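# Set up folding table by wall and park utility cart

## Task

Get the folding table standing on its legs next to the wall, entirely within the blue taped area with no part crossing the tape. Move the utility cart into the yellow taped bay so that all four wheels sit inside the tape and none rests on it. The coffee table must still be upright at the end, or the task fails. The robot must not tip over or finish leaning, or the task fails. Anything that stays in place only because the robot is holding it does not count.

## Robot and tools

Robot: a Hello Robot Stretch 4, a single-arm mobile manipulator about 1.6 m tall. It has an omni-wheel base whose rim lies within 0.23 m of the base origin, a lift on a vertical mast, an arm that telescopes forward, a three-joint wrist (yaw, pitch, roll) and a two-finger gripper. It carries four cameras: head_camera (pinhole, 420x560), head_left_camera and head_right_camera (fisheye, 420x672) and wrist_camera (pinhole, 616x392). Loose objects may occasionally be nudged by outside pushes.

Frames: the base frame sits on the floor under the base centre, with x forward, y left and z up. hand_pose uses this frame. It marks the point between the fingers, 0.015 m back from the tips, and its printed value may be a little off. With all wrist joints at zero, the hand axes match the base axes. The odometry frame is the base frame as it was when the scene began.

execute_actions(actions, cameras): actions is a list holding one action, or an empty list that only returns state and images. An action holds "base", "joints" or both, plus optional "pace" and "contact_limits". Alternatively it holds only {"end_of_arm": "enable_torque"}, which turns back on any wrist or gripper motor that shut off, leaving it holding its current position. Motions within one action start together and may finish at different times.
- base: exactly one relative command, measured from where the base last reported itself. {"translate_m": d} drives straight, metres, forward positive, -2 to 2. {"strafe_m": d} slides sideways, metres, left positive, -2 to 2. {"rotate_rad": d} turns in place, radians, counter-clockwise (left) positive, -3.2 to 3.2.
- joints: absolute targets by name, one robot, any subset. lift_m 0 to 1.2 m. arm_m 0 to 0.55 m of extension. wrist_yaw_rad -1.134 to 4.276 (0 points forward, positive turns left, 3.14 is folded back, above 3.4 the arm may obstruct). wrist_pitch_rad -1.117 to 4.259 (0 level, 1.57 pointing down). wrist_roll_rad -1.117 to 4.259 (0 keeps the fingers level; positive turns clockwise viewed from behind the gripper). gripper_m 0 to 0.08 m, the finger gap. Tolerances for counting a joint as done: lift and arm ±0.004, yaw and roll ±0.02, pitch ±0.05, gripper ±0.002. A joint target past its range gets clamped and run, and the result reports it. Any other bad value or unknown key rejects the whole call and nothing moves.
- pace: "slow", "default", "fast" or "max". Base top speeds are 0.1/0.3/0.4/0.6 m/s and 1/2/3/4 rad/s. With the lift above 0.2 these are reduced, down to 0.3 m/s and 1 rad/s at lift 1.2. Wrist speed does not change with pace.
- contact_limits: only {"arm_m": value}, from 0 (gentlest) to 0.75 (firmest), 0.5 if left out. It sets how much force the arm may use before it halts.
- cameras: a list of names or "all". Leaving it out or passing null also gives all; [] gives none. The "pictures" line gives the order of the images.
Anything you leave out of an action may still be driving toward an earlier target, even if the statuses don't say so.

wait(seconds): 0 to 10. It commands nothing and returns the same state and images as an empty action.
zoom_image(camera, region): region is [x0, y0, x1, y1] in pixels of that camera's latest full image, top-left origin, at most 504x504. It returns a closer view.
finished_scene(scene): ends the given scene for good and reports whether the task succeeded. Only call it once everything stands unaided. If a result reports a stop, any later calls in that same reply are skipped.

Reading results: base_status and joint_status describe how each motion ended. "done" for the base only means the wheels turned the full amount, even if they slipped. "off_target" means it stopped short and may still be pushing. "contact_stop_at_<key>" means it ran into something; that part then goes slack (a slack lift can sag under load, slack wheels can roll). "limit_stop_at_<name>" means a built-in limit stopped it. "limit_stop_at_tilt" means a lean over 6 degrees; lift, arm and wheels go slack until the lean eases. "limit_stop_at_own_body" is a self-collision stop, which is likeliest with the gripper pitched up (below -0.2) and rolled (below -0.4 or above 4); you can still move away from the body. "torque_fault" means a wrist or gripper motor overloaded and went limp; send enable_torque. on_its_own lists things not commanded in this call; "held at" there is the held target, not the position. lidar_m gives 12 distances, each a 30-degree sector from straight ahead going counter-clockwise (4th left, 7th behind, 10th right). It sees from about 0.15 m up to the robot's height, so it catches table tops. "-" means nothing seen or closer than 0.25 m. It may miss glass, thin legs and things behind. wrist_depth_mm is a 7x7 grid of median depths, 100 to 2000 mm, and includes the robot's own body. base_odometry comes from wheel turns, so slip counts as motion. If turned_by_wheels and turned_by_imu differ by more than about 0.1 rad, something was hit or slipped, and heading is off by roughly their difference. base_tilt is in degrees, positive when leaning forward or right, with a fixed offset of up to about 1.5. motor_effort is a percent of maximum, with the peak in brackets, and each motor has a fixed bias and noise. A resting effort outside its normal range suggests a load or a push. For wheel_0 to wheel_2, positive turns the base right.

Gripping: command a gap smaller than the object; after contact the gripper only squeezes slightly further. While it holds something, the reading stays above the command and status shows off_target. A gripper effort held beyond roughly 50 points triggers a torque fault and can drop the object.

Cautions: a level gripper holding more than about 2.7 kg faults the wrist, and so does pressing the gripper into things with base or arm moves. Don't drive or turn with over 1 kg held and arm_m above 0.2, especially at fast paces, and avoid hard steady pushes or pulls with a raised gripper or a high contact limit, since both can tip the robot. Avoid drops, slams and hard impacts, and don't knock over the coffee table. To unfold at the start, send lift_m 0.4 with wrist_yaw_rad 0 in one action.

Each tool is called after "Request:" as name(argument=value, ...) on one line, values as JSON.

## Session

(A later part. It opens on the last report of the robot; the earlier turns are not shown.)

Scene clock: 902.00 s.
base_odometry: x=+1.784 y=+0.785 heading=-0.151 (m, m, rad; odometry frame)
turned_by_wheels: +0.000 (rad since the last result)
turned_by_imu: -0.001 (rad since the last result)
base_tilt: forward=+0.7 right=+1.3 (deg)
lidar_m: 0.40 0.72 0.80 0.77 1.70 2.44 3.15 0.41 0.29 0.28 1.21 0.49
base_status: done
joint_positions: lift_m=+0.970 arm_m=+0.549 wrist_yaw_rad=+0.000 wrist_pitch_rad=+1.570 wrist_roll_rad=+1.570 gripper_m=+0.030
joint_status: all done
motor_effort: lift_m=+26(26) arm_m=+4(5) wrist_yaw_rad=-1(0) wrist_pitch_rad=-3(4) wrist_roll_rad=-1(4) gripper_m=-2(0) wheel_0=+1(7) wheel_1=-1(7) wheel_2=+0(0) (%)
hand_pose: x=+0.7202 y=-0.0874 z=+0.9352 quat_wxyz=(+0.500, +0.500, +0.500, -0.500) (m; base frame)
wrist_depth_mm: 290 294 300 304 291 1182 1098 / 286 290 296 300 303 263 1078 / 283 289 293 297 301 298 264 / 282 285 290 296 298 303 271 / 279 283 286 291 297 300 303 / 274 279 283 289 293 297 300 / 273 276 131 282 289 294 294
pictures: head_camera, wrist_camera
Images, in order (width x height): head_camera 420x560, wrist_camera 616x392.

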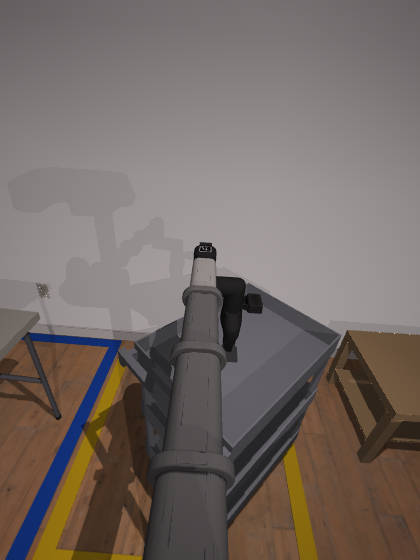

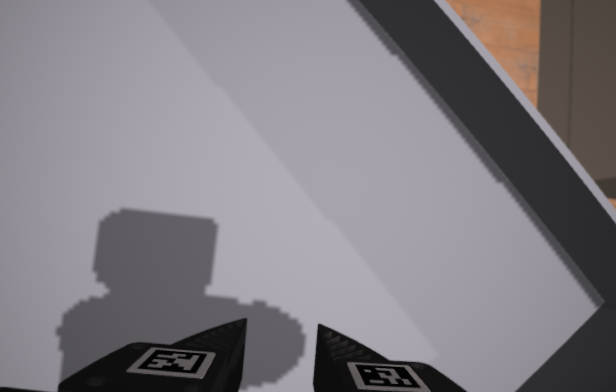

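Request:
execute_actions(actions=[{"joints":{"lift_m":0.855}}])

Request:
execute_actions(actions=[{"base":{"strafe_m":0.2},"pace":"slow"}])

Scene clock: 918.73 s.
base_odometry: x=+1.784 y=+0.785 heading=-0.151 (m, m, rad; odometry frame)
turned_by_wheels: +0.000 (rad since the last result)
turned_by_imu: -0.001 (rad since the last result)
base_tilt: forward=+0.7 right=+1.3 (deg)
lidar_m: 0.38 0.68 0.79 0.76 1.72 2.43 3.18 0.42 0.28 0.27 1.21 0.47
base_status: not commanded
joint_positions: lift_m=+0.855 arm_m=+0.549 wrist_yaw_rad=+0.000 wrist_pitch_rad=+1.570 wrist_roll_rad=+1.570 gripper_m=+0.030
joint_status: all done
motor_effort: lift_m=+17(26) arm_m=+4(5) wrist_yaw_rad=-1(1) wrist_pitch_rad=-3(3) wrist_roll_rad=-1(0) gripper_m=-2(2) wheel_0=+0(1) wheel_1=-1(1) wheel_2=+0(0) (%)
hand_pose: x=+0.7202 y=-0.0874 z=+0.8209 quat_wxyz=(+0.500, +0.500, +0.500, -0.500) (m; base frame)
wrist_depth_mm: 175 178 181 184 186 190 186 / 173 175 179 181 185 187 190 / 172 175 177 180 182 186 188 / 170 173 175 179 180 183 186 / 168 170 174 177 179 182 185 / 167 169 172 175 177 180 182 / 165 167 131 172 175 178 180
pictures: head_camera, head_left_camera, head_right_camera, wrist_camera
Images, in order (width x height): head_camera 420x560, head_left_camera 420x672, head_right_camera 420x672, wrist_camera 616x392.

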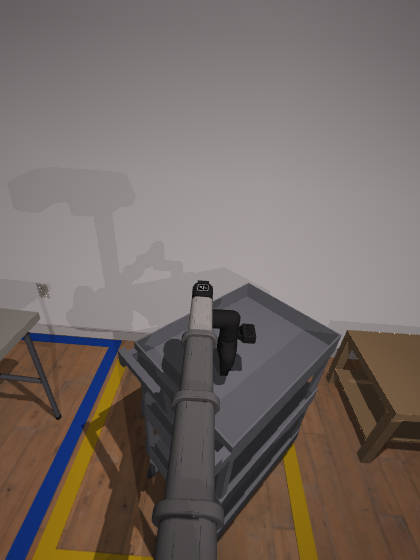

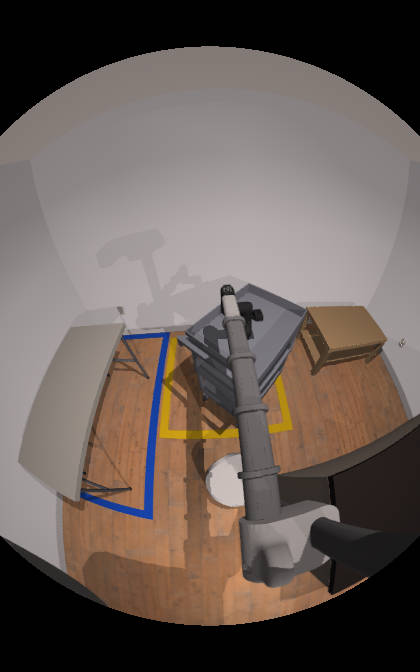

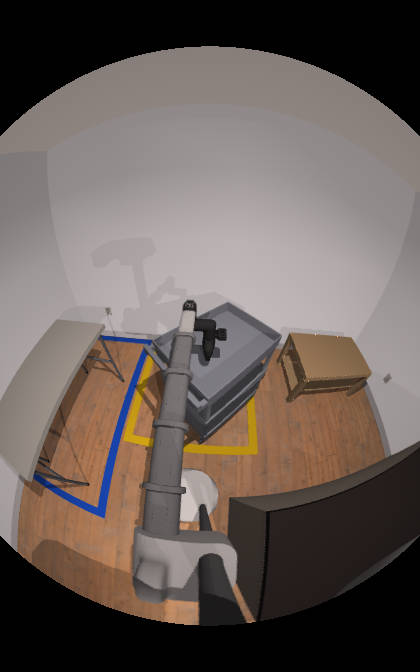

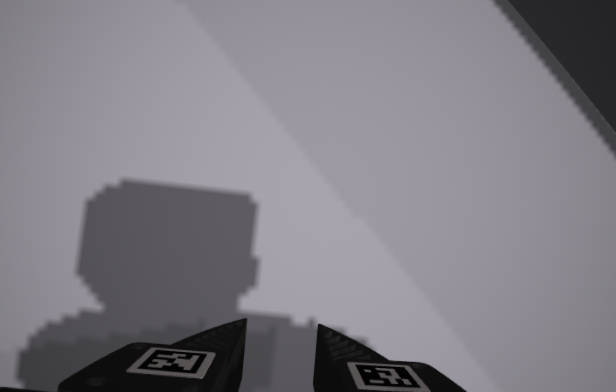

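Scene clock: 921.87 s.
base_odometry: x=+1.815 y=+0.983 heading=-0.152 (m, m, rad; odometry frame)
turned_by_wheels: -0.001 (rad since the last result)
turned_by_imu: -0.002 (rad since the last result)
base_tilt: forward=+0.7 right=+1.3 (deg)
lidar_m: 0.52 0.80 0.58 0.55 0.63 2.12 3.17 0.68 0.50 0.48 1.37 0.45
base_status: done
joint_positions: lift_m=+0.855 arm_m=+0.549 wrist_yaw_rad=+0.001 wrist_pitch_rad=+1.569 wrist_roll_rad=+1.569 gripper_m=+0.030
joint_status: not commanded
motor_effort: lift_m=+17(17) arm_m=+4(4) wrist_yaw_rad=-6(6) wrist_pitch_rad=-1(1) wrist_roll_rad=+4(4) gripper_m=-1(2) wheel_0=-4(9) wheel_1=-1(1) wheel_2=-4(2) (%)
hand_pose: x=+0.7206 y=-0.0874 z=+0.8209 quat_wxyz=(+0.501, +0.500, +0.500, -0.499) (m; base frame)
wrist_depth_mm: 176 178 181 184 187 190 193 / 174 177 179 181 185 189 190 / 172 175 177 180 183 186 189 / 170 173 176 179 181 183 186 / 168 171 174 177 179 181 165 / 167 169 172 174 177 163 136 / 165 167 131 172 157 134 -
pictures: head_camera, head_left_camera, head_right_camera, wrist_camera
Images, in order (width x height): head_camera 420x560, head_left_camera 420x672, head_right_camera 420x672, wrist_camera 616x392.

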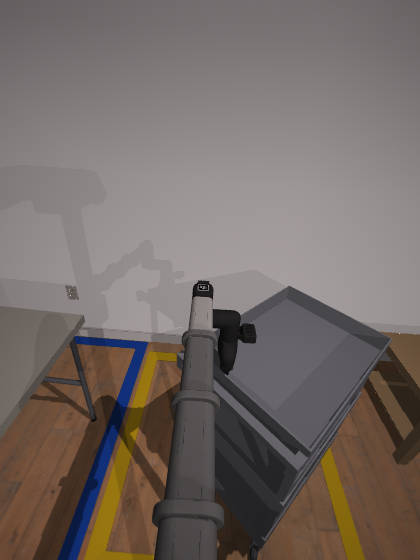

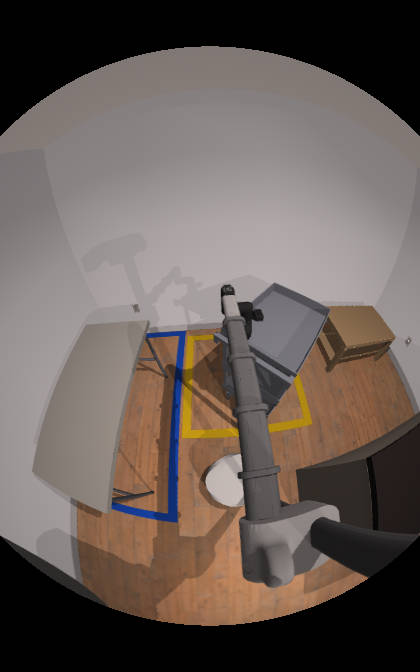

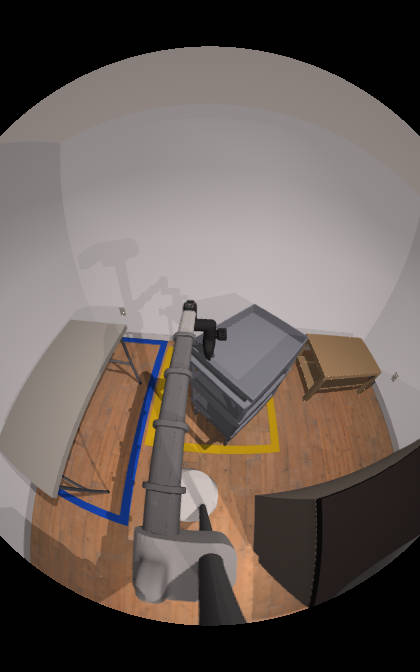

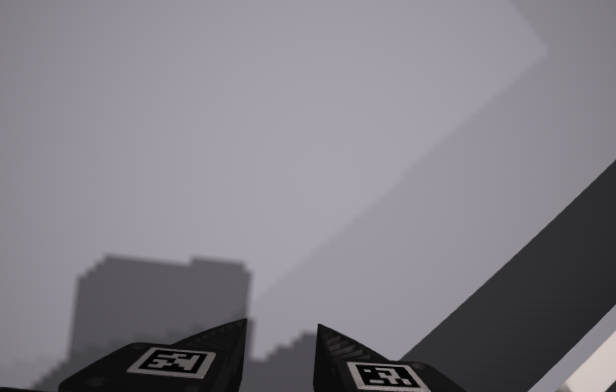

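Request:
execute_actions(actions=[{"base":{"strafe_m":0.15},"pace":"slow"}])

Scene clock: 929.23 s.
base_odometry: x=+1.837 y=+1.131 heading=-0.152 (m, m, rad; odometry frame)
turned_by_wheels: +0.000 (rad since the last result)
turned_by_imu: -0.003 (rad since the last result)
base_tilt: forward=+0.7 right=+1.3 (deg)
lidar_m: 0.51 0.57 0.45 0.42 0.45 1.89 3.18 3.27 0.66 0.63 1.49 0.41
base_status: done
joint_positions: lift_m=+0.855 arm_m=+0.550 wrist_yaw_rad=+0.003 wrist_pitch_rad=+1.565 wrist_roll_rad=+1.569 gripper_m=+0.030
joint_status: not commanded
motor_effort: lift_m=+18(18) arm_m=+2(4) wrist_yaw_rad=-10(13) wrist_pitch_rad=+15(18) wrist_roll_rad=+3(6) gripper_m=+3(3) wheel_0=-5(16) wheel_1=-1(1) wheel_2=+1(4) (%)
hand_pose: x=+0.7220 y=-0.0874 z=+0.8209 quat_wxyz=(+0.503, +0.500, +0.500, -0.497) (m; base frame)
wrist_depth_mm: 177 180 181 184 187 190 192 / 175 177 180 182 185 188 191 / 173 176 178 181 183 185 188 / 171 174 176 178 181 183 186 / 169 172 174 177 179 181 183 / 168 170 172 175 177 179 157 / 166 168 131 172 161 143 -
pictures: head_camera, head_left_camera, head_right_camera, wrist_camera
Images, in order (width x height): head_camera 420x560, head_left_camera 420x672, head_right_camera 420x672, wrist_camera 616x392.

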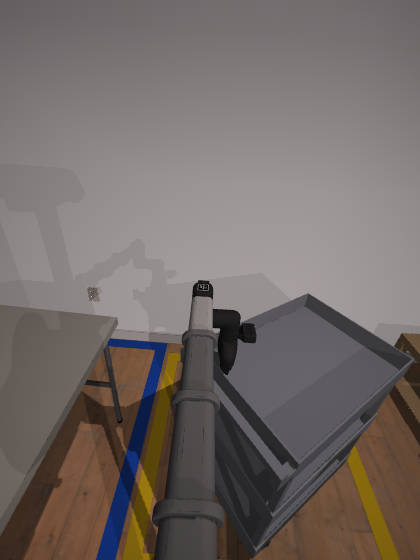

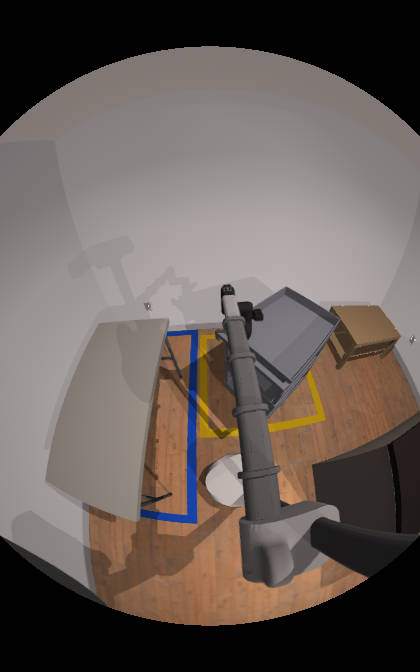

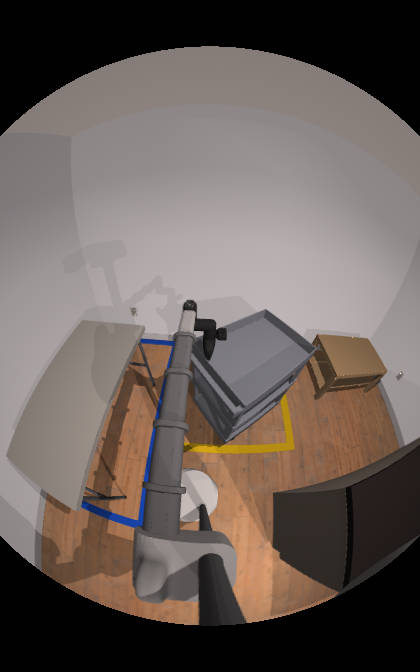

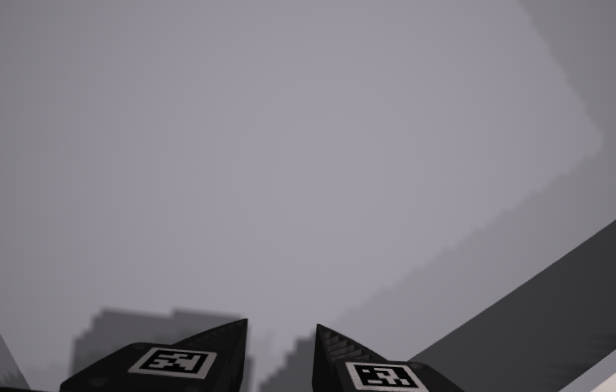

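Request:
execute_actions(actions=[{"base":{"strafe_m":-0.02},"joints":{"lift_m":0.97}}], cameras=[])

Request:
execute_actions(actions=[{"base":{"translate_m":-0.15},"joints":{"arm_m":0.0}}])

Request:
zoom_image(camera="head_left_camera", region=[130,270,400,480])

Request:
zoom_image(camera="head_right_camera", region=[110,270,380,480])

Scene clock: 937.27 s.
base_odometry: x=+1.834 y=+1.111 heading=-0.152 (m, m, rad; odometry frame)
turned_by_wheels: +0.000 (rad since the last result)
turned_by_imu: +0.000 (rad since the last result)
base_tilt: forward=+0.7 right=+1.3 (deg)
lidar_m: 0.48 0.58 0.45 0.44 0.48 1.90 3.17 3.26 0.63 0.58 1.47 0.42
base_status: done
joint_positions: lift_m=+0.970 arm_m=+0.550 wrist_yaw_rad=+0.000 wrist_pitch_rad=+1.570 wrist_roll_rad=+1.569 gripper_m=+0.030
joint_status: all done
motor_effort: lift_m=+26(28) arm_m=+2(2) wrist_yaw_rad=-2(10) wrist_pitch_rad=+1(13) wrist_roll_rad=+3(3) gripper_m=+2(3) wheel_0=-1(7) wheel_1=+2(7) wheel_2=+1(3) (%)
hand_pose: x=+0.7208 y=-0.0874 z=+0.9352 quat_wxyz=(+0.501, +0.500, +0.500, -0.499) (m; base frame)
wrist_depth_mm: 289 294 298 303 309 314 319 / 286 291 296 300 304 309 315 / 285 289 291 298 303 306 312 / 281 285 290 293 297 303 307 / 260 283 286 290 296 293 276 / 231 279 283 289 285 258 246 / 228 266 131 262 220 237 226
pictures: none
No camera images: the call's "cameras" was empty. Leave "cameras" out to get every camera's image.

Scene clock: 939.93 s.
base_odometry: x=+1.686 y=+1.134 heading=-0.152 (m, m, rad; odometry frame)
turned_by_wheels: +0.000 (rad since the last result)
turned_by_imu: +0.000 (rad since the last result)
base_tilt: forward=+0.7 right=+1.4 (deg)
lidar_m: 0.60 0.60 0.45 0.43 1.36 1.95 2.98 3.10 0.64 0.59 1.55 0.55
base_status: done
joint_positions: lift_m=+0.970 arm_m=+0.001 wrist_yaw_rad=+0.000 wrist_pitch_rad=+1.570 wrist_roll_rad=+1.570 gripper_m=+0.030
joint_status: all done
motor_effort: lift_m=+26(26) arm_m=-5(4) wrist_yaw_rad=+0(2) wrist_pitch_rad=-1(0) wrist_roll_rad=+1(3) gripper_m=+2(2) wheel_0=-1(6) wheel_1=-1(10) wheel_2=-2(10) (%)
hand_pose: x=+0.1721 y=-0.0874 z=+0.9352 quat_wxyz=(+0.500, +0.500, +0.500, -0.500) (m; base frame)
wrist_depth_mm: 1008 1118 1138 1138 917 891 878 / 931 1118 1118 1138 1160 1160 1182 / 741 1098 1098 1118 1138 1160 1160 / 917 1078 1098 1118 1118 1160 1160 / 1042 1060 1118 891 891 1160 1138 / 1042 1060 1078 866 891 1118 336 / 1025 1042 131 878 854 1118 1118
pictures: head_camera, head_left_camera, head_right_camera, wrist_camera
Images, in order (width x height): head_camera 420x560, head_left_camera 420x672, head_right_camera 420x672, wrist_camera 616x392.

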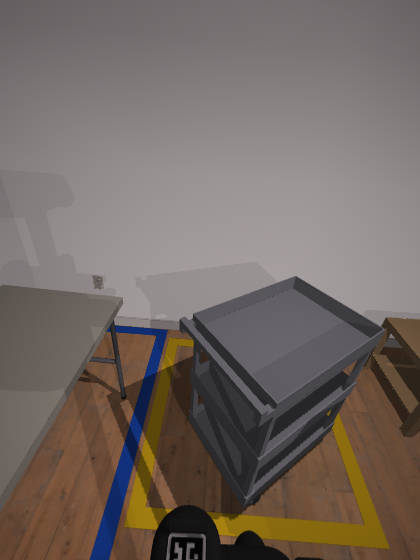

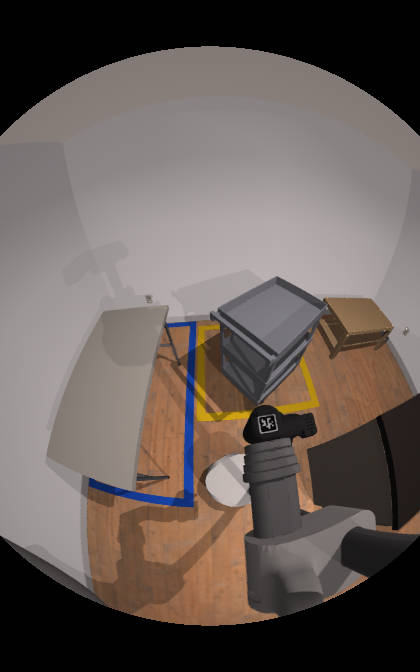

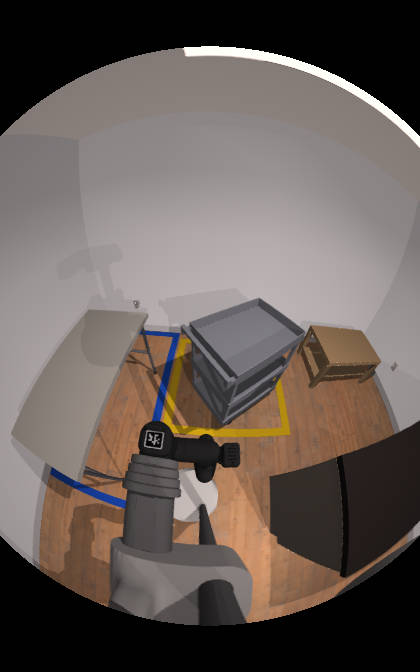

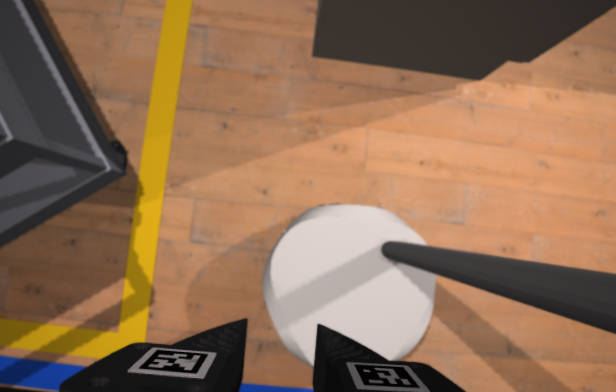

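Region (130, 270, 400, 480) of head_left_camera's 420x672 image, scaled by 1.867, with more detail than that image has.

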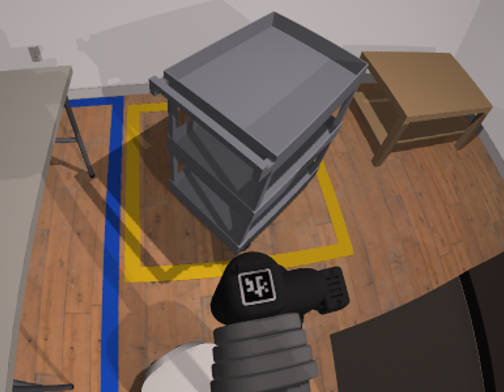

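Region (110, 270, 380, 480) of head_right_camera's 420x672 image, scaled by 1.867, with more detail than that image has.

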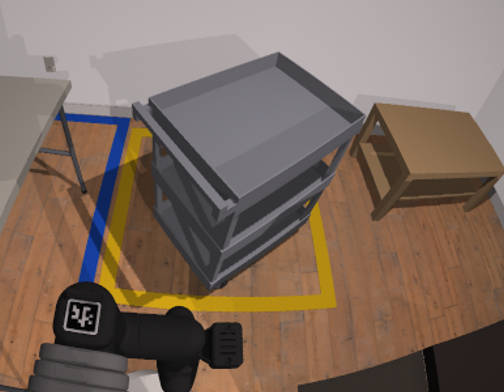

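Request:
execute_actions(actions=[{"base":{"strafe_m":-0.2}}], cameras=[])

Request:
execute_actions(actions=[{"base":{"translate_m":0.22},"joints":{"arm_m":0.55}}])

Scene clock: 951.43 s.
base_odometry: x=+1.656 y=+0.936 heading=-0.152 (m, m, rad; odometry frame)
turned_by_wheels: +0.000 (rad since the last result)
turned_by_imu: +0.000 (rad since the last result)
base_tilt: forward=+0.7 right=+1.3 (deg)
lidar_m: 0.52 0.88 0.66 0.64 1.56 2.24 3.00 0.57 0.41 0.40 0.42 0.68
base_status: done
joint_positions: lift_m=+0.970 arm_m=+0.001 wrist_yaw_rad=+0.000 wrist_pitch_rad=+1.570 wrist_roll_rad=+1.570 gripper_m=+0.030
joint_status: not commanded
motor_effort: lift_m=+25(26) arm_m=-4(5) wrist_yaw_rad=-1(1) wrist_pitch_rad=-3(2) wrist_roll_rad=+2(1) gripper_m=+1(1) wheel_0=+1(10) wheel_1=+2(9) wheel_2=-1(1) (%)
hand_pose: x=+0.1721 y=-0.0874 z=+0.9352 quat_wxyz=(+0.500, +0.500, +0.500, -0.500) (m; base frame)
wrist_depth_mm: 1098 1098 1138 1138 539 521 504 / 1078 1118 1118 1118 750 699 647 / 931 1078 1098 1118 1138 1160 1160 / 904 1078 1098 1118 1138 1138 1160 / 917 1078 1078 891 891 1138 1160 / 1042 1060 1078 878 878 1118 336 / 1025 1042 131 891 866 1118 1118
pictures: none
No camera images: the call's "cameras" was empty. Leave "cameras" out to get every camera's image.

Scene clock: 954.10 s.
base_odometry: x=+1.873 y=+0.903 heading=-0.152 (m, m, rad; odometry frame)
turned_by_wheels: +0.000 (rad since the last result)
turned_by_imu: -0.001 (rad since the last result)
base_tilt: forward=+0.7 right=+1.4 (deg)
lidar_m: 0.30 0.49 0.66 0.62 0.70 2.22 3.26 0.60 0.43 0.42 1.28 0.41
base_status: done
joint_positions: lift_m=+0.970 arm_m=+0.549 wrist_yaw_rad=+0.000 wrist_pitch_rad=+1.570 wrist_roll_rad=+1.570 gripper_m=+0.030
joint_status: all done
motor_effort: lift_m=+25(25) arm_m=+4(5) wrist_yaw_rad=-2(2) wrist_pitch_rad=-2(0) wrist_roll_rad=+1(1) gripper_m=+1(2) wheel_0=+0(6) wheel_1=-1(4) wheel_2=+1(10) (%)
hand_pose: x=+0.7204 y=-0.0874 z=+0.9352 quat_wxyz=(+0.501, +0.500, +0.500, -0.499) (m; base frame)
wrist_depth_mm: 290 294 300 303 307 312 270 / 287 291 296 300 304 310 294 / 283 286 293 296 301 306 310 / 281 285 290 293 298 303 309 / 278 282 286 290 296 300 303 / 274 279 283 287 291 296 300 / 272 277 131 285 289 294 298
pictures: head_camera, head_left_camera, head_right_camera, wrist_camera
Images, in order (width x height): head_camera 420x560, head_left_camera 420x672, head_right_camera 420x672, wrist_camera 616x392.

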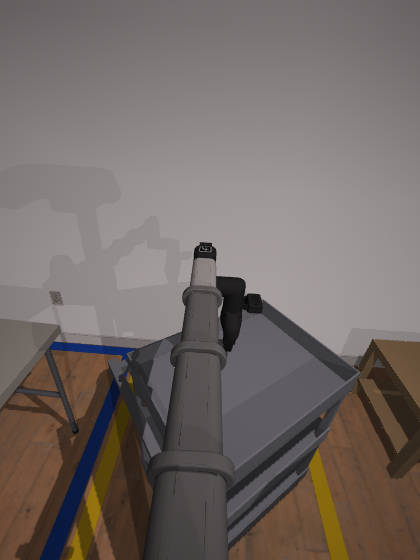

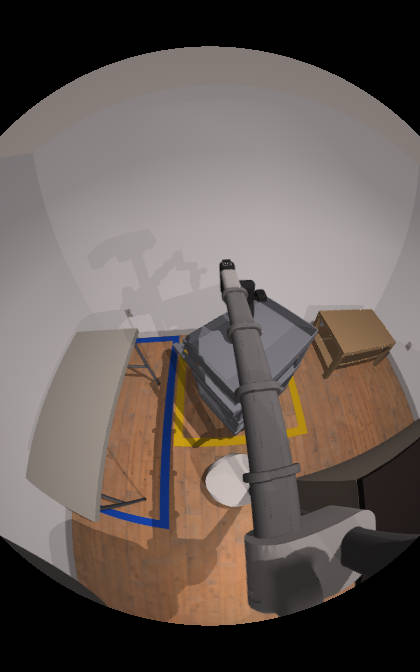

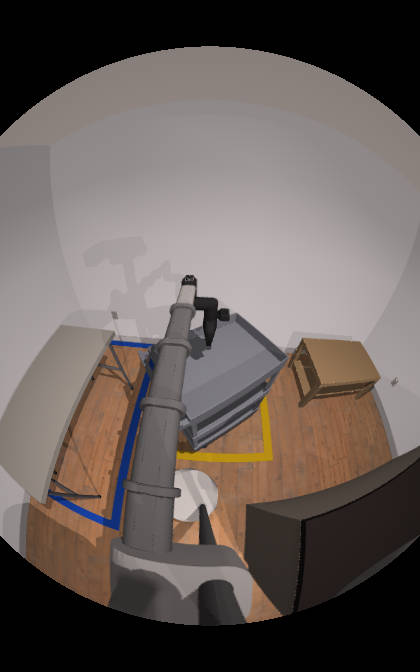

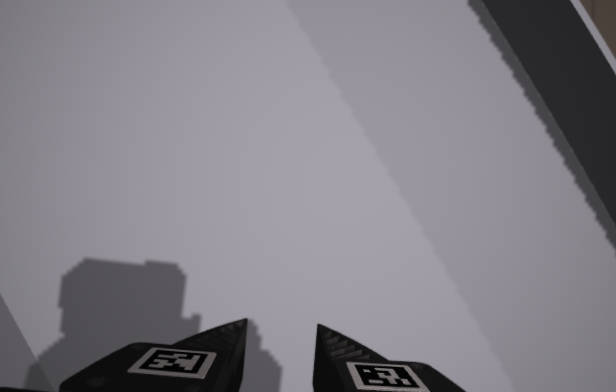

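Request:
execute_actions(actions=[{"joints":{"lift_m":0.855}}], cameras=[])

Request:
execute_actions(actions=[{"base":{"strafe_m":0.16},"pace":"slow"}])

Scene clock: 959.33 s.
base_odometry: x=+1.873 y=+0.903 heading=-0.152 (m, m, rad; odometry frame)
turned_by_wheels: +0.000 (rad since the last result)
turned_by_imu: -0.001 (rad since the last result)
base_tilt: forward=+0.7 right=+1.3 (deg)
lidar_m: 0.30 0.47 0.65 0.62 0.70 2.25 3.25 0.58 0.42 0.42 1.25 0.40
base_status: not commanded
joint_positions: lift_m=+0.855 arm_m=+0.549 wrist_yaw_rad=+0.000 wrist_pitch_rad=+1.570 wrist_roll_rad=+1.570 gripper_m=+0.030
joint_status: all done
motor_effort: lift_m=+17(20) arm_m=+4(4) wrist_yaw_rad=-2(1) wrist_pitch_rad=-1(2) wrist_roll_rad=+1(1) gripper_m=+1(1) wheel_0=+0(0) wheel_1=-1(1) wheel_2=+0(0) (%)
hand_pose: x=+0.7204 y=-0.0874 z=+0.8209 quat_wxyz=(+0.501, +0.500, +0.500, -0.499) (m; base frame)
wrist_depth_mm: 175 178 181 184 187 190 192 / 174 176 179 182 185 188 190 / 172 174 177 180 183 185 188 / 170 172 175 178 180 184 186 / 168 171 174 177 179 181 184 / 166 169 172 174 177 180 182 / 165 167 131 172 175 178 180
pictures: none
No camera images: the call's "cameras" was empty. Leave "cameras" out to get every camera's image.

Scene clock: 962.07 s.
base_odometry: x=+1.897 y=+1.061 heading=-0.152 (m, m, rad; odometry frame)
turned_by_wheels: +0.000 (rad since the last result)
turned_by_imu: -0.001 (rad since the last result)
base_tilt: forward=+0.7 right=+1.3 (deg)
lidar_m: 0.37 0.66 0.50 0.47 0.51 1.98 3.26 0.80 0.59 0.58 1.40 0.33
base_status: done
joint_positions: lift_m=+0.855 arm_m=+0.549 wrist_yaw_rad=+0.000 wrist_pitch_rad=+1.570 wrist_roll_rad=+1.570 gripper_m=+0.030
joint_status: not commanded
motor_effort: lift_m=+17(17) arm_m=+4(4) wrist_yaw_rad=-2(2) wrist_pitch_rad=-1(0) wrist_roll_rad=+1(1) gripper_m=+2(1) wheel_0=-2(5) wheel_1=+2(5) wheel_2=+0(4) (%)
hand_pose: x=+0.7204 y=-0.0874 z=+0.8209 quat_wxyz=(+0.501, +0.500, +0.500, -0.499) (m; base frame)
wrist_depth_mm: 176 178 181 183 186 189 191 / 174 176 179 182 185 188 190 / 172 174 177 180 183 186 188 / 170 172 175 178 181 183 186 / 168 171 173 176 179 181 184 / 167 169 172 175 178 180 182 / 156 167 131 172 175 179 180
pictures: head_camera, head_left_camera, head_right_camera, wrist_camera
Images, in order (width x height): head_camera 420x560, head_left_camera 420x672, head_right_camera 420x672, wrist_camera 616x392.

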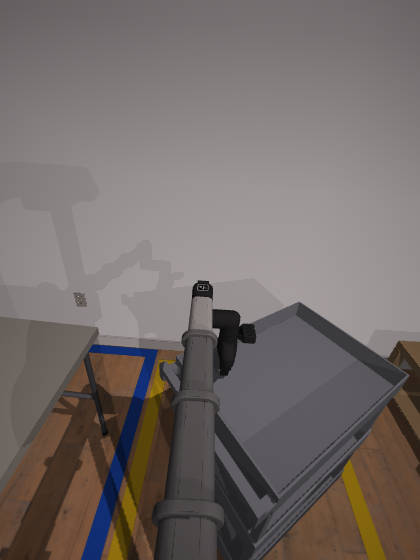

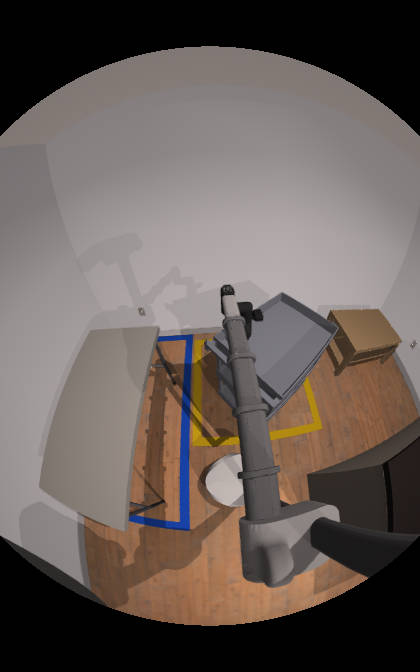

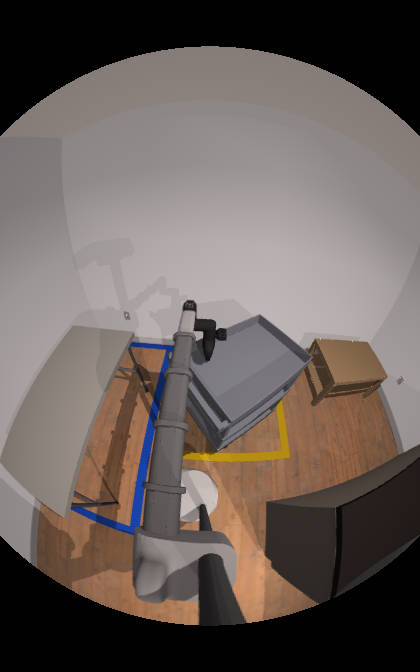

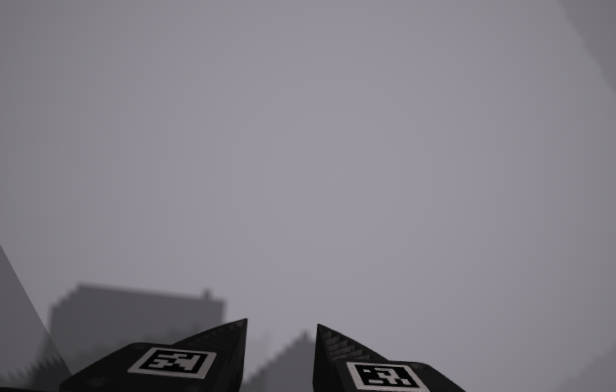

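No contact yet; continuing left.

Request:
execute_actions(actions=[{"base":{"strafe_m":0.14},"pace":"slow"}])

Scene clock: 968.83 s.
base_odometry: x=+1.919 y=+1.199 heading=-0.153 (m, m, rad; odometry frame)
turned_by_wheels: -0.001 (rad since the last result)
turned_by_imu: -0.003 (rad since the last result)
base_tilt: forward=+0.7 right=+1.3 (deg)
lidar_m: 0.47 0.48 0.34 0.32 0.35 1.79 3.24 3.33 0.72 0.71 0.70 0.37
base_status: done
joint_positions: lift_m=+0.855 arm_m=+0.549 wrist_yaw_rad=-0.001 wrist_pitch_rad=+1.571 wrist_roll_rad=+1.571 gripper_m=+0.030
joint_status: not commanded
motor_effort: lift_m=+17(17) arm_m=+4(4) wrist_yaw_rad=+3(9) wrist_pitch_rad=-5(5) wrist_roll_rad=-2(5) gripper_m=+1(1) wheel_0=-6(16) wheel_1=-1(9) wheel_2=-5(10) (%)
hand_pose: x=+0.7200 y=-0.0874 z=+0.8209 quat_wxyz=(+0.500, +0.500, +0.500, -0.500) (m; base frame)
wrist_depth_mm: 175 178 181 184 187 190 193 / 174 177 180 182 185 188 191 / 167 175 178 181 183 186 189 / 143 173 176 179 181 185 186 / 125 171 174 177 180 182 185 / 113 160 172 175 177 180 180 / 111 129 131 172 176 168 -
pictures: head_camera, head_left_camera, head_right_camera, wrist_camera
Images, in order (width x height): head_camera 420x560, head_left_camera 420x672, head_right_camera 420x672, wrist_camera 616x392.

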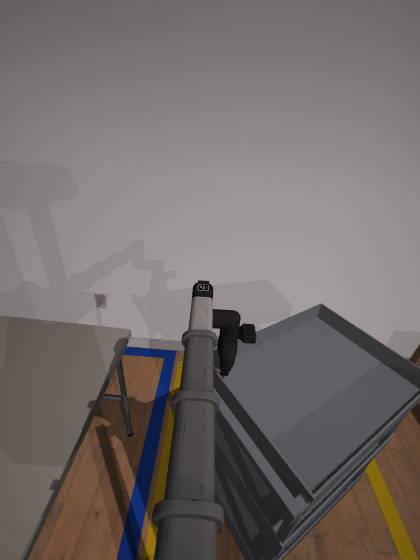

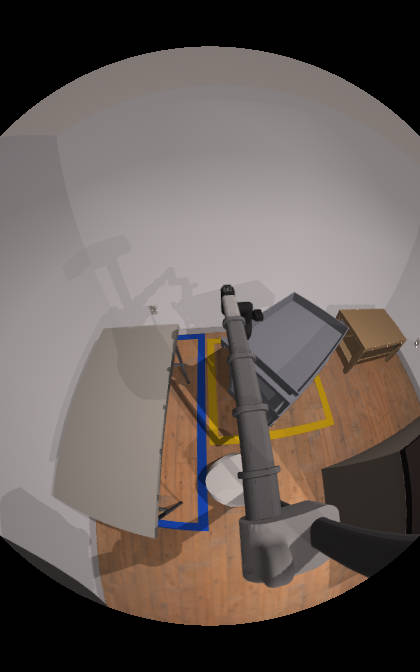

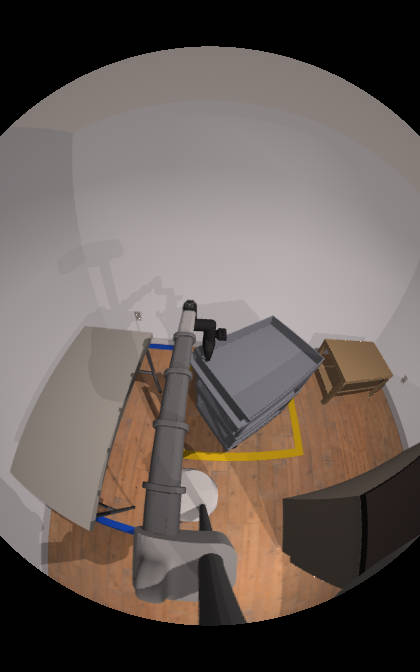

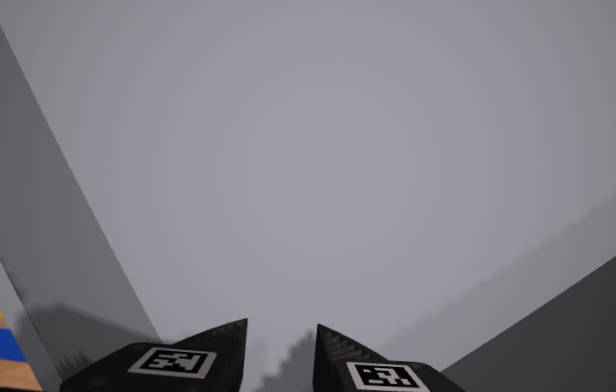

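Request:
execute_actions(actions=[{"base":{"rotate_rad":0.12},"pace":"slow"}], cameras=[])

Request:
execute_actions(actions=[{"base":{"rotate_rad":-0.03},"joints":{"lift_m":0.97}}], cameras=[])

Request:
execute_actions(actions=[{"base":{"translate_m":-0.35},"joints":{"arm_m":0.0}}])

Request:
zoom_image(camera="head_left_camera", region=[130,270,400,480])

Scene clock: 976.20 s.
base_odometry: x=+1.919 y=+1.199 heading=-0.033 (m, m, rad; odometry frame)
turned_by_wheels: +0.120 (rad since the last result)
turned_by_imu: +0.119 (rad since the last result)
base_tilt: forward=+0.7 right=+1.3 (deg)
lidar_m: 0.34 0.41 0.35 0.33 0.39 2.09 3.21 0.91 0.71 0.71 0.82 0.36
base_status: done
joint_positions: lift_m=+0.855 arm_m=+0.549 wrist_yaw_rad=+0.000 wrist_pitch_rad=+1.570 wrist_roll_rad=+1.571 gripper_m=+0.030
joint_status: not commanded
motor_effort: lift_m=+17(17) arm_m=+4(5) wrist_yaw_rad=+1(18) wrist_pitch_rad=-1(18) wrist_roll_rad=-1(9) gripper_m=+2(2) wheel_0=+0(27) wheel_1=+0(11) wheel_2=+0(22) (%)
hand_pose: x=+0.7201 y=-0.0874 z=+0.8209 quat_wxyz=(+0.500, +0.500, +0.500, -0.500) (m; base frame)
wrist_depth_mm: 175 178 181 184 187 189 192 / 173 176 178 182 185 188 190 / 172 174 177 180 182 186 188 / 170 173 176 178 181 183 186 / 168 171 174 176 179 182 183 / 166 169 172 174 177 180 182 / 165 167 131 172 175 178 180
pictures: none
No camera images: the call's "cameras" was empty. Leave "cameras" out to get every camera's image.

Scene clock: 977.73 s.
base_odometry: x=+1.919 y=+1.199 heading=-0.063 (m, m, rad; odometry frame)
turned_by_wheels: -0.030 (rad since the last result)
turned_by_imu: -0.031 (rad since the last result)
base_tilt: forward=+0.7 right=+1.3 (deg)
lidar_m: 0.34 0.45 0.33 0.34 0.39 1.96 3.22 0.91 0.72 0.72 1.51 0.37
base_status: done
joint_positions: lift_m=+0.970 arm_m=+0.549 wrist_yaw_rad=+0.000 wrist_pitch_rad=+1.570 wrist_roll_rad=+1.571 gripper_m=+0.030
joint_status: all done
motor_effort: lift_m=+26(28) arm_m=+4(4) wrist_yaw_rad=+1(0) wrist_pitch_rad=-2(3) wrist_roll_rad=-1(1) gripper_m=+2(2) wheel_0=-1(5) wheel_1=+0(1) wheel_2=-1(8) (%)
hand_pose: x=+0.7202 y=-0.0874 z=+0.9352 quat_wxyz=(+0.500, +0.500, +0.500, -0.500) (m; base frame)
wrist_depth_mm: 290 293 298 304 309 314 317 / 287 291 294 300 304 310 315 / 285 289 293 297 301 306 310 / 281 285 289 294 298 303 307 / 271 283 287 291 294 300 304 / 245 279 283 287 291 297 301 / 227 276 131 283 289 294 298
pictures: none
No camera images: the call's "cameras" was empty. Leave "cameras" out to get every camera's image.

Scene clock: 980.40 s.
base_odometry: x=+1.569 y=+1.221 heading=-0.063 (m, m, rad; odometry frame)
turned_by_wheels: +0.000 (rad since the last result)
turned_by_imu: +0.001 (rad since the last result)
base_tilt: forward=+0.7 right=+1.3 (deg)
lidar_m: 0.69 0.50 0.39 0.75 1.33 1.98 2.86 3.05 0.68 0.66 0.71 0.78
base_status: done
joint_positions: lift_m=+0.970 arm_m=+0.001 wrist_yaw_rad=+0.000 wrist_pitch_rad=+1.570 wrist_roll_rad=+1.570 gripper_m=+0.030
joint_status: all done
motor_effort: lift_m=+25(26) arm_m=-4(4) wrist_yaw_rad=+0(0) wrist_pitch_rad=-1(2) wrist_roll_rad=+0(1) gripper_m=+1(2) wheel_0=+0(7) wheel_1=+1(5) wheel_2=+0(10) (%)
hand_pose: x=+0.1721 y=-0.0874 z=+0.9352 quat_wxyz=(+0.500, +0.500, +0.500, -0.500) (m; base frame)
wrist_depth_mm: 1098 1118 1138 1118 1042 991 1205 / 1078 1098 1118 1138 1160 1182 1182 / 1078 1078 1098 1138 1160 1160 1182 / 960 1078 1098 1118 1118 1138 1160 / 1060 1078 1078 891 878 1118 1138 / 1042 1060 1060 866 891 1118 338 / 1025 1060 131 878 866 1118 1118
pictures: head_camera, head_left_camera, head_right_camera, wrist_camera
Images, in order (width x height): head_camera 420x560, head_left_camera 420x672, head_right_camera 420x672, wrist_camera 616x392.

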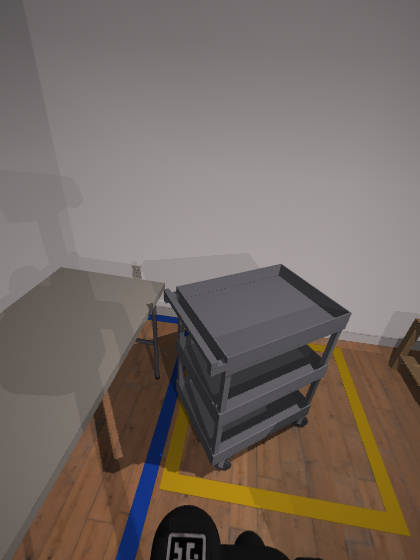

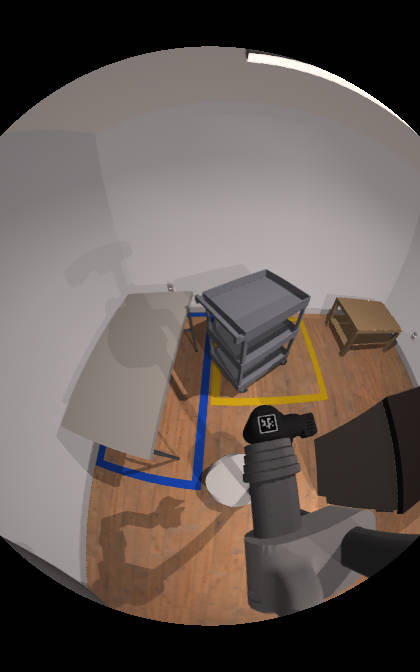

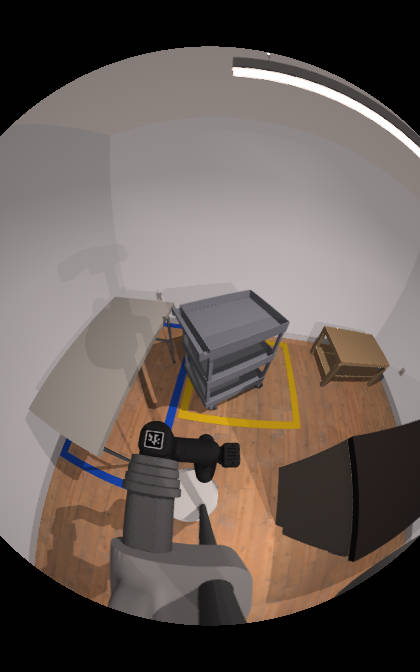

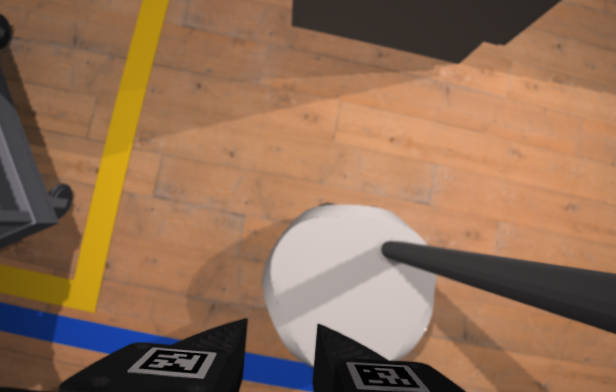

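Region (130, 270, 400, 480) of head_left_camera's 420x672 image, scaled by 1.867, with more detail than that image has.

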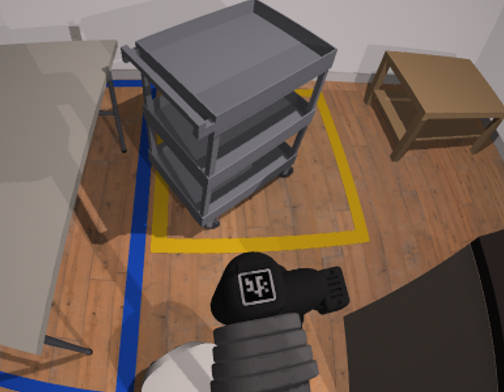

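Request:
execute_actions(actions=[{"base":{"rotate_rad":0.33}}], cameras=[])

Request:
execute_actions(actions=[{"base":{"translate_m":0.1},"joints":{"arm_m":0.55,"wrist_roll_rad":2.3}}])

Scene clock: 994.77 s.
base_odometry: x=+1.569 y=+1.221 heading=+0.267 (m, m, rad; odometry frame)
turned_by_wheels: +0.330 (rad since the last result)
turned_by_imu: +0.333 (rad since the last result)
base_tilt: forward=+0.7 right=+1.4 (deg)
lidar_m: 0.58 0.43 0.42 1.25 1.68 2.84 2.92 0.72 0.66 0.69 0.97 0.67
base_status: done
joint_positions: lift_m=+0.970 arm_m=+0.001 wrist_yaw_rad=+0.000 wrist_pitch_rad=+1.570 wrist_roll_rad=+1.570 gripper_m=+0.030
joint_status: not commanded
motor_effort: lift_m=+25(26) arm_m=-4(4) wrist_yaw_rad=+0(0) wrist_pitch_rad=-3(4) wrist_roll_rad=+0(1) gripper_m=+1(1) wheel_0=-3(4) wheel_1=-2(3) wheel_2=-1(6) (%)
hand_pose: x=+0.1721 y=-0.0874 z=+0.9352 quat_wxyz=(+0.500, +0.500, +0.500, -0.500) (m; base frame)
wrist_depth_mm: 946 1118 1138 1138 1118 917 809 / 917 1098 1118 1138 1138 1118 946 / 1060 1098 1118 1138 1138 1160 1182 / 1042 1078 1098 1138 1118 1138 1160 / 1025 1060 1078 891 891 1138 1160 / 1025 1060 1060 866 878 1118 336 / 1042 1042 131 878 878 1118 1118
pictures: none
No camera images: the call's "cameras" was empty. Leave "cameras" out to get every camera's image.

Scene clock: 997.43 s.
base_odometry: x=+1.666 y=+1.248 heading=+0.267 (m, m, rad; odometry frame)
turned_by_wheels: +0.000 (rad since the last result)
turned_by_imu: +0.000 (rad since the last result)
base_tilt: forward=+0.7 right=+1.4 (deg)
lidar_m: 0.57 0.40 0.34 1.21 1.60 2.96 3.03 0.74 0.72 0.72 0.80 0.58
base_status: done
joint_positions: lift_m=+0.970 arm_m=+0.549 wrist_yaw_rad=+0.000 wrist_pitch_rad=+1.570 wrist_roll_rad=+2.300 gripper_m=+0.030
joint_status: all done
motor_effort: lift_m=+25(26) arm_m=+4(7) wrist_yaw_rad=-1(0) wrist_pitch_rad=+1(1) wrist_roll_rad=+1(8) gripper_m=+2(1) wheel_0=+1(6) wheel_1=+0(2) wheel_2=+2(10) (%)
hand_pose: x=+0.7204 y=-0.0874 z=+0.9352 quat_wxyz=(+0.289, +0.646, +0.289, -0.645) (m; base frame)
wrist_depth_mm: 290 246 236 1138 1160 1182 960 / 241 223 621 1118 1160 946 946 / 217 609 640 1138 1160 917 946 / 224 609 1078 1098 1138 1138 1160 / 544 904 1098 1098 1118 1118 1138 / 1025 1060 1078 1098 1098 1118 1118 / 1025 1042 131 1060 732 366 355
pictures: head_camera, head_left_camera, head_right_camera, wrist_camera
Images, in order (width x height): head_camera 420x560, head_left_camera 420x672, head_right_camera 420x672, wrist_camera 616x392.

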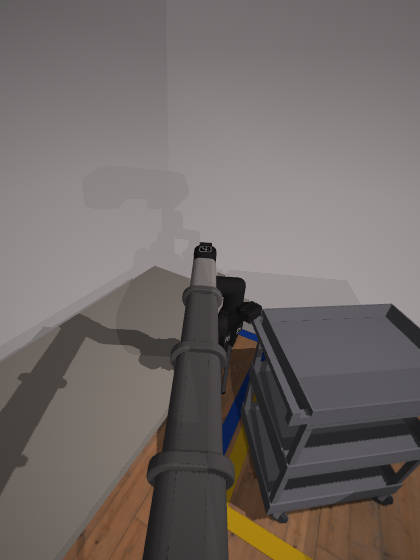

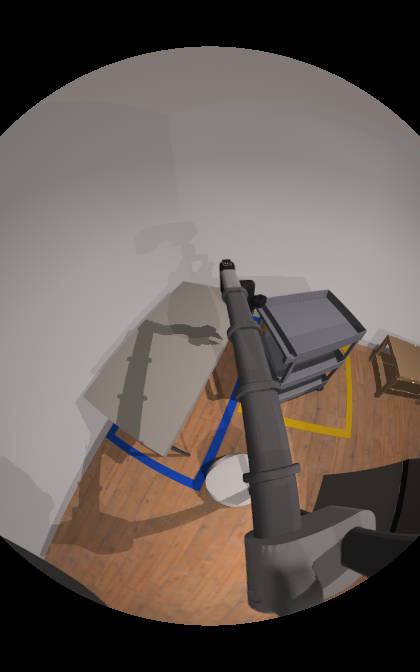

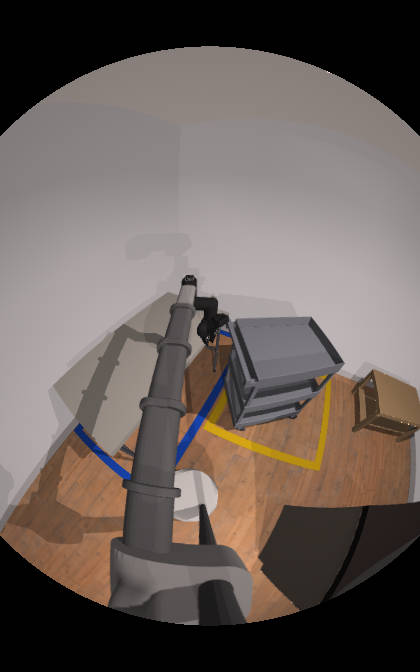

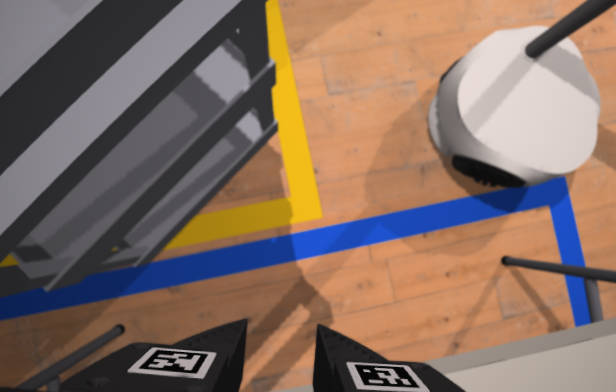

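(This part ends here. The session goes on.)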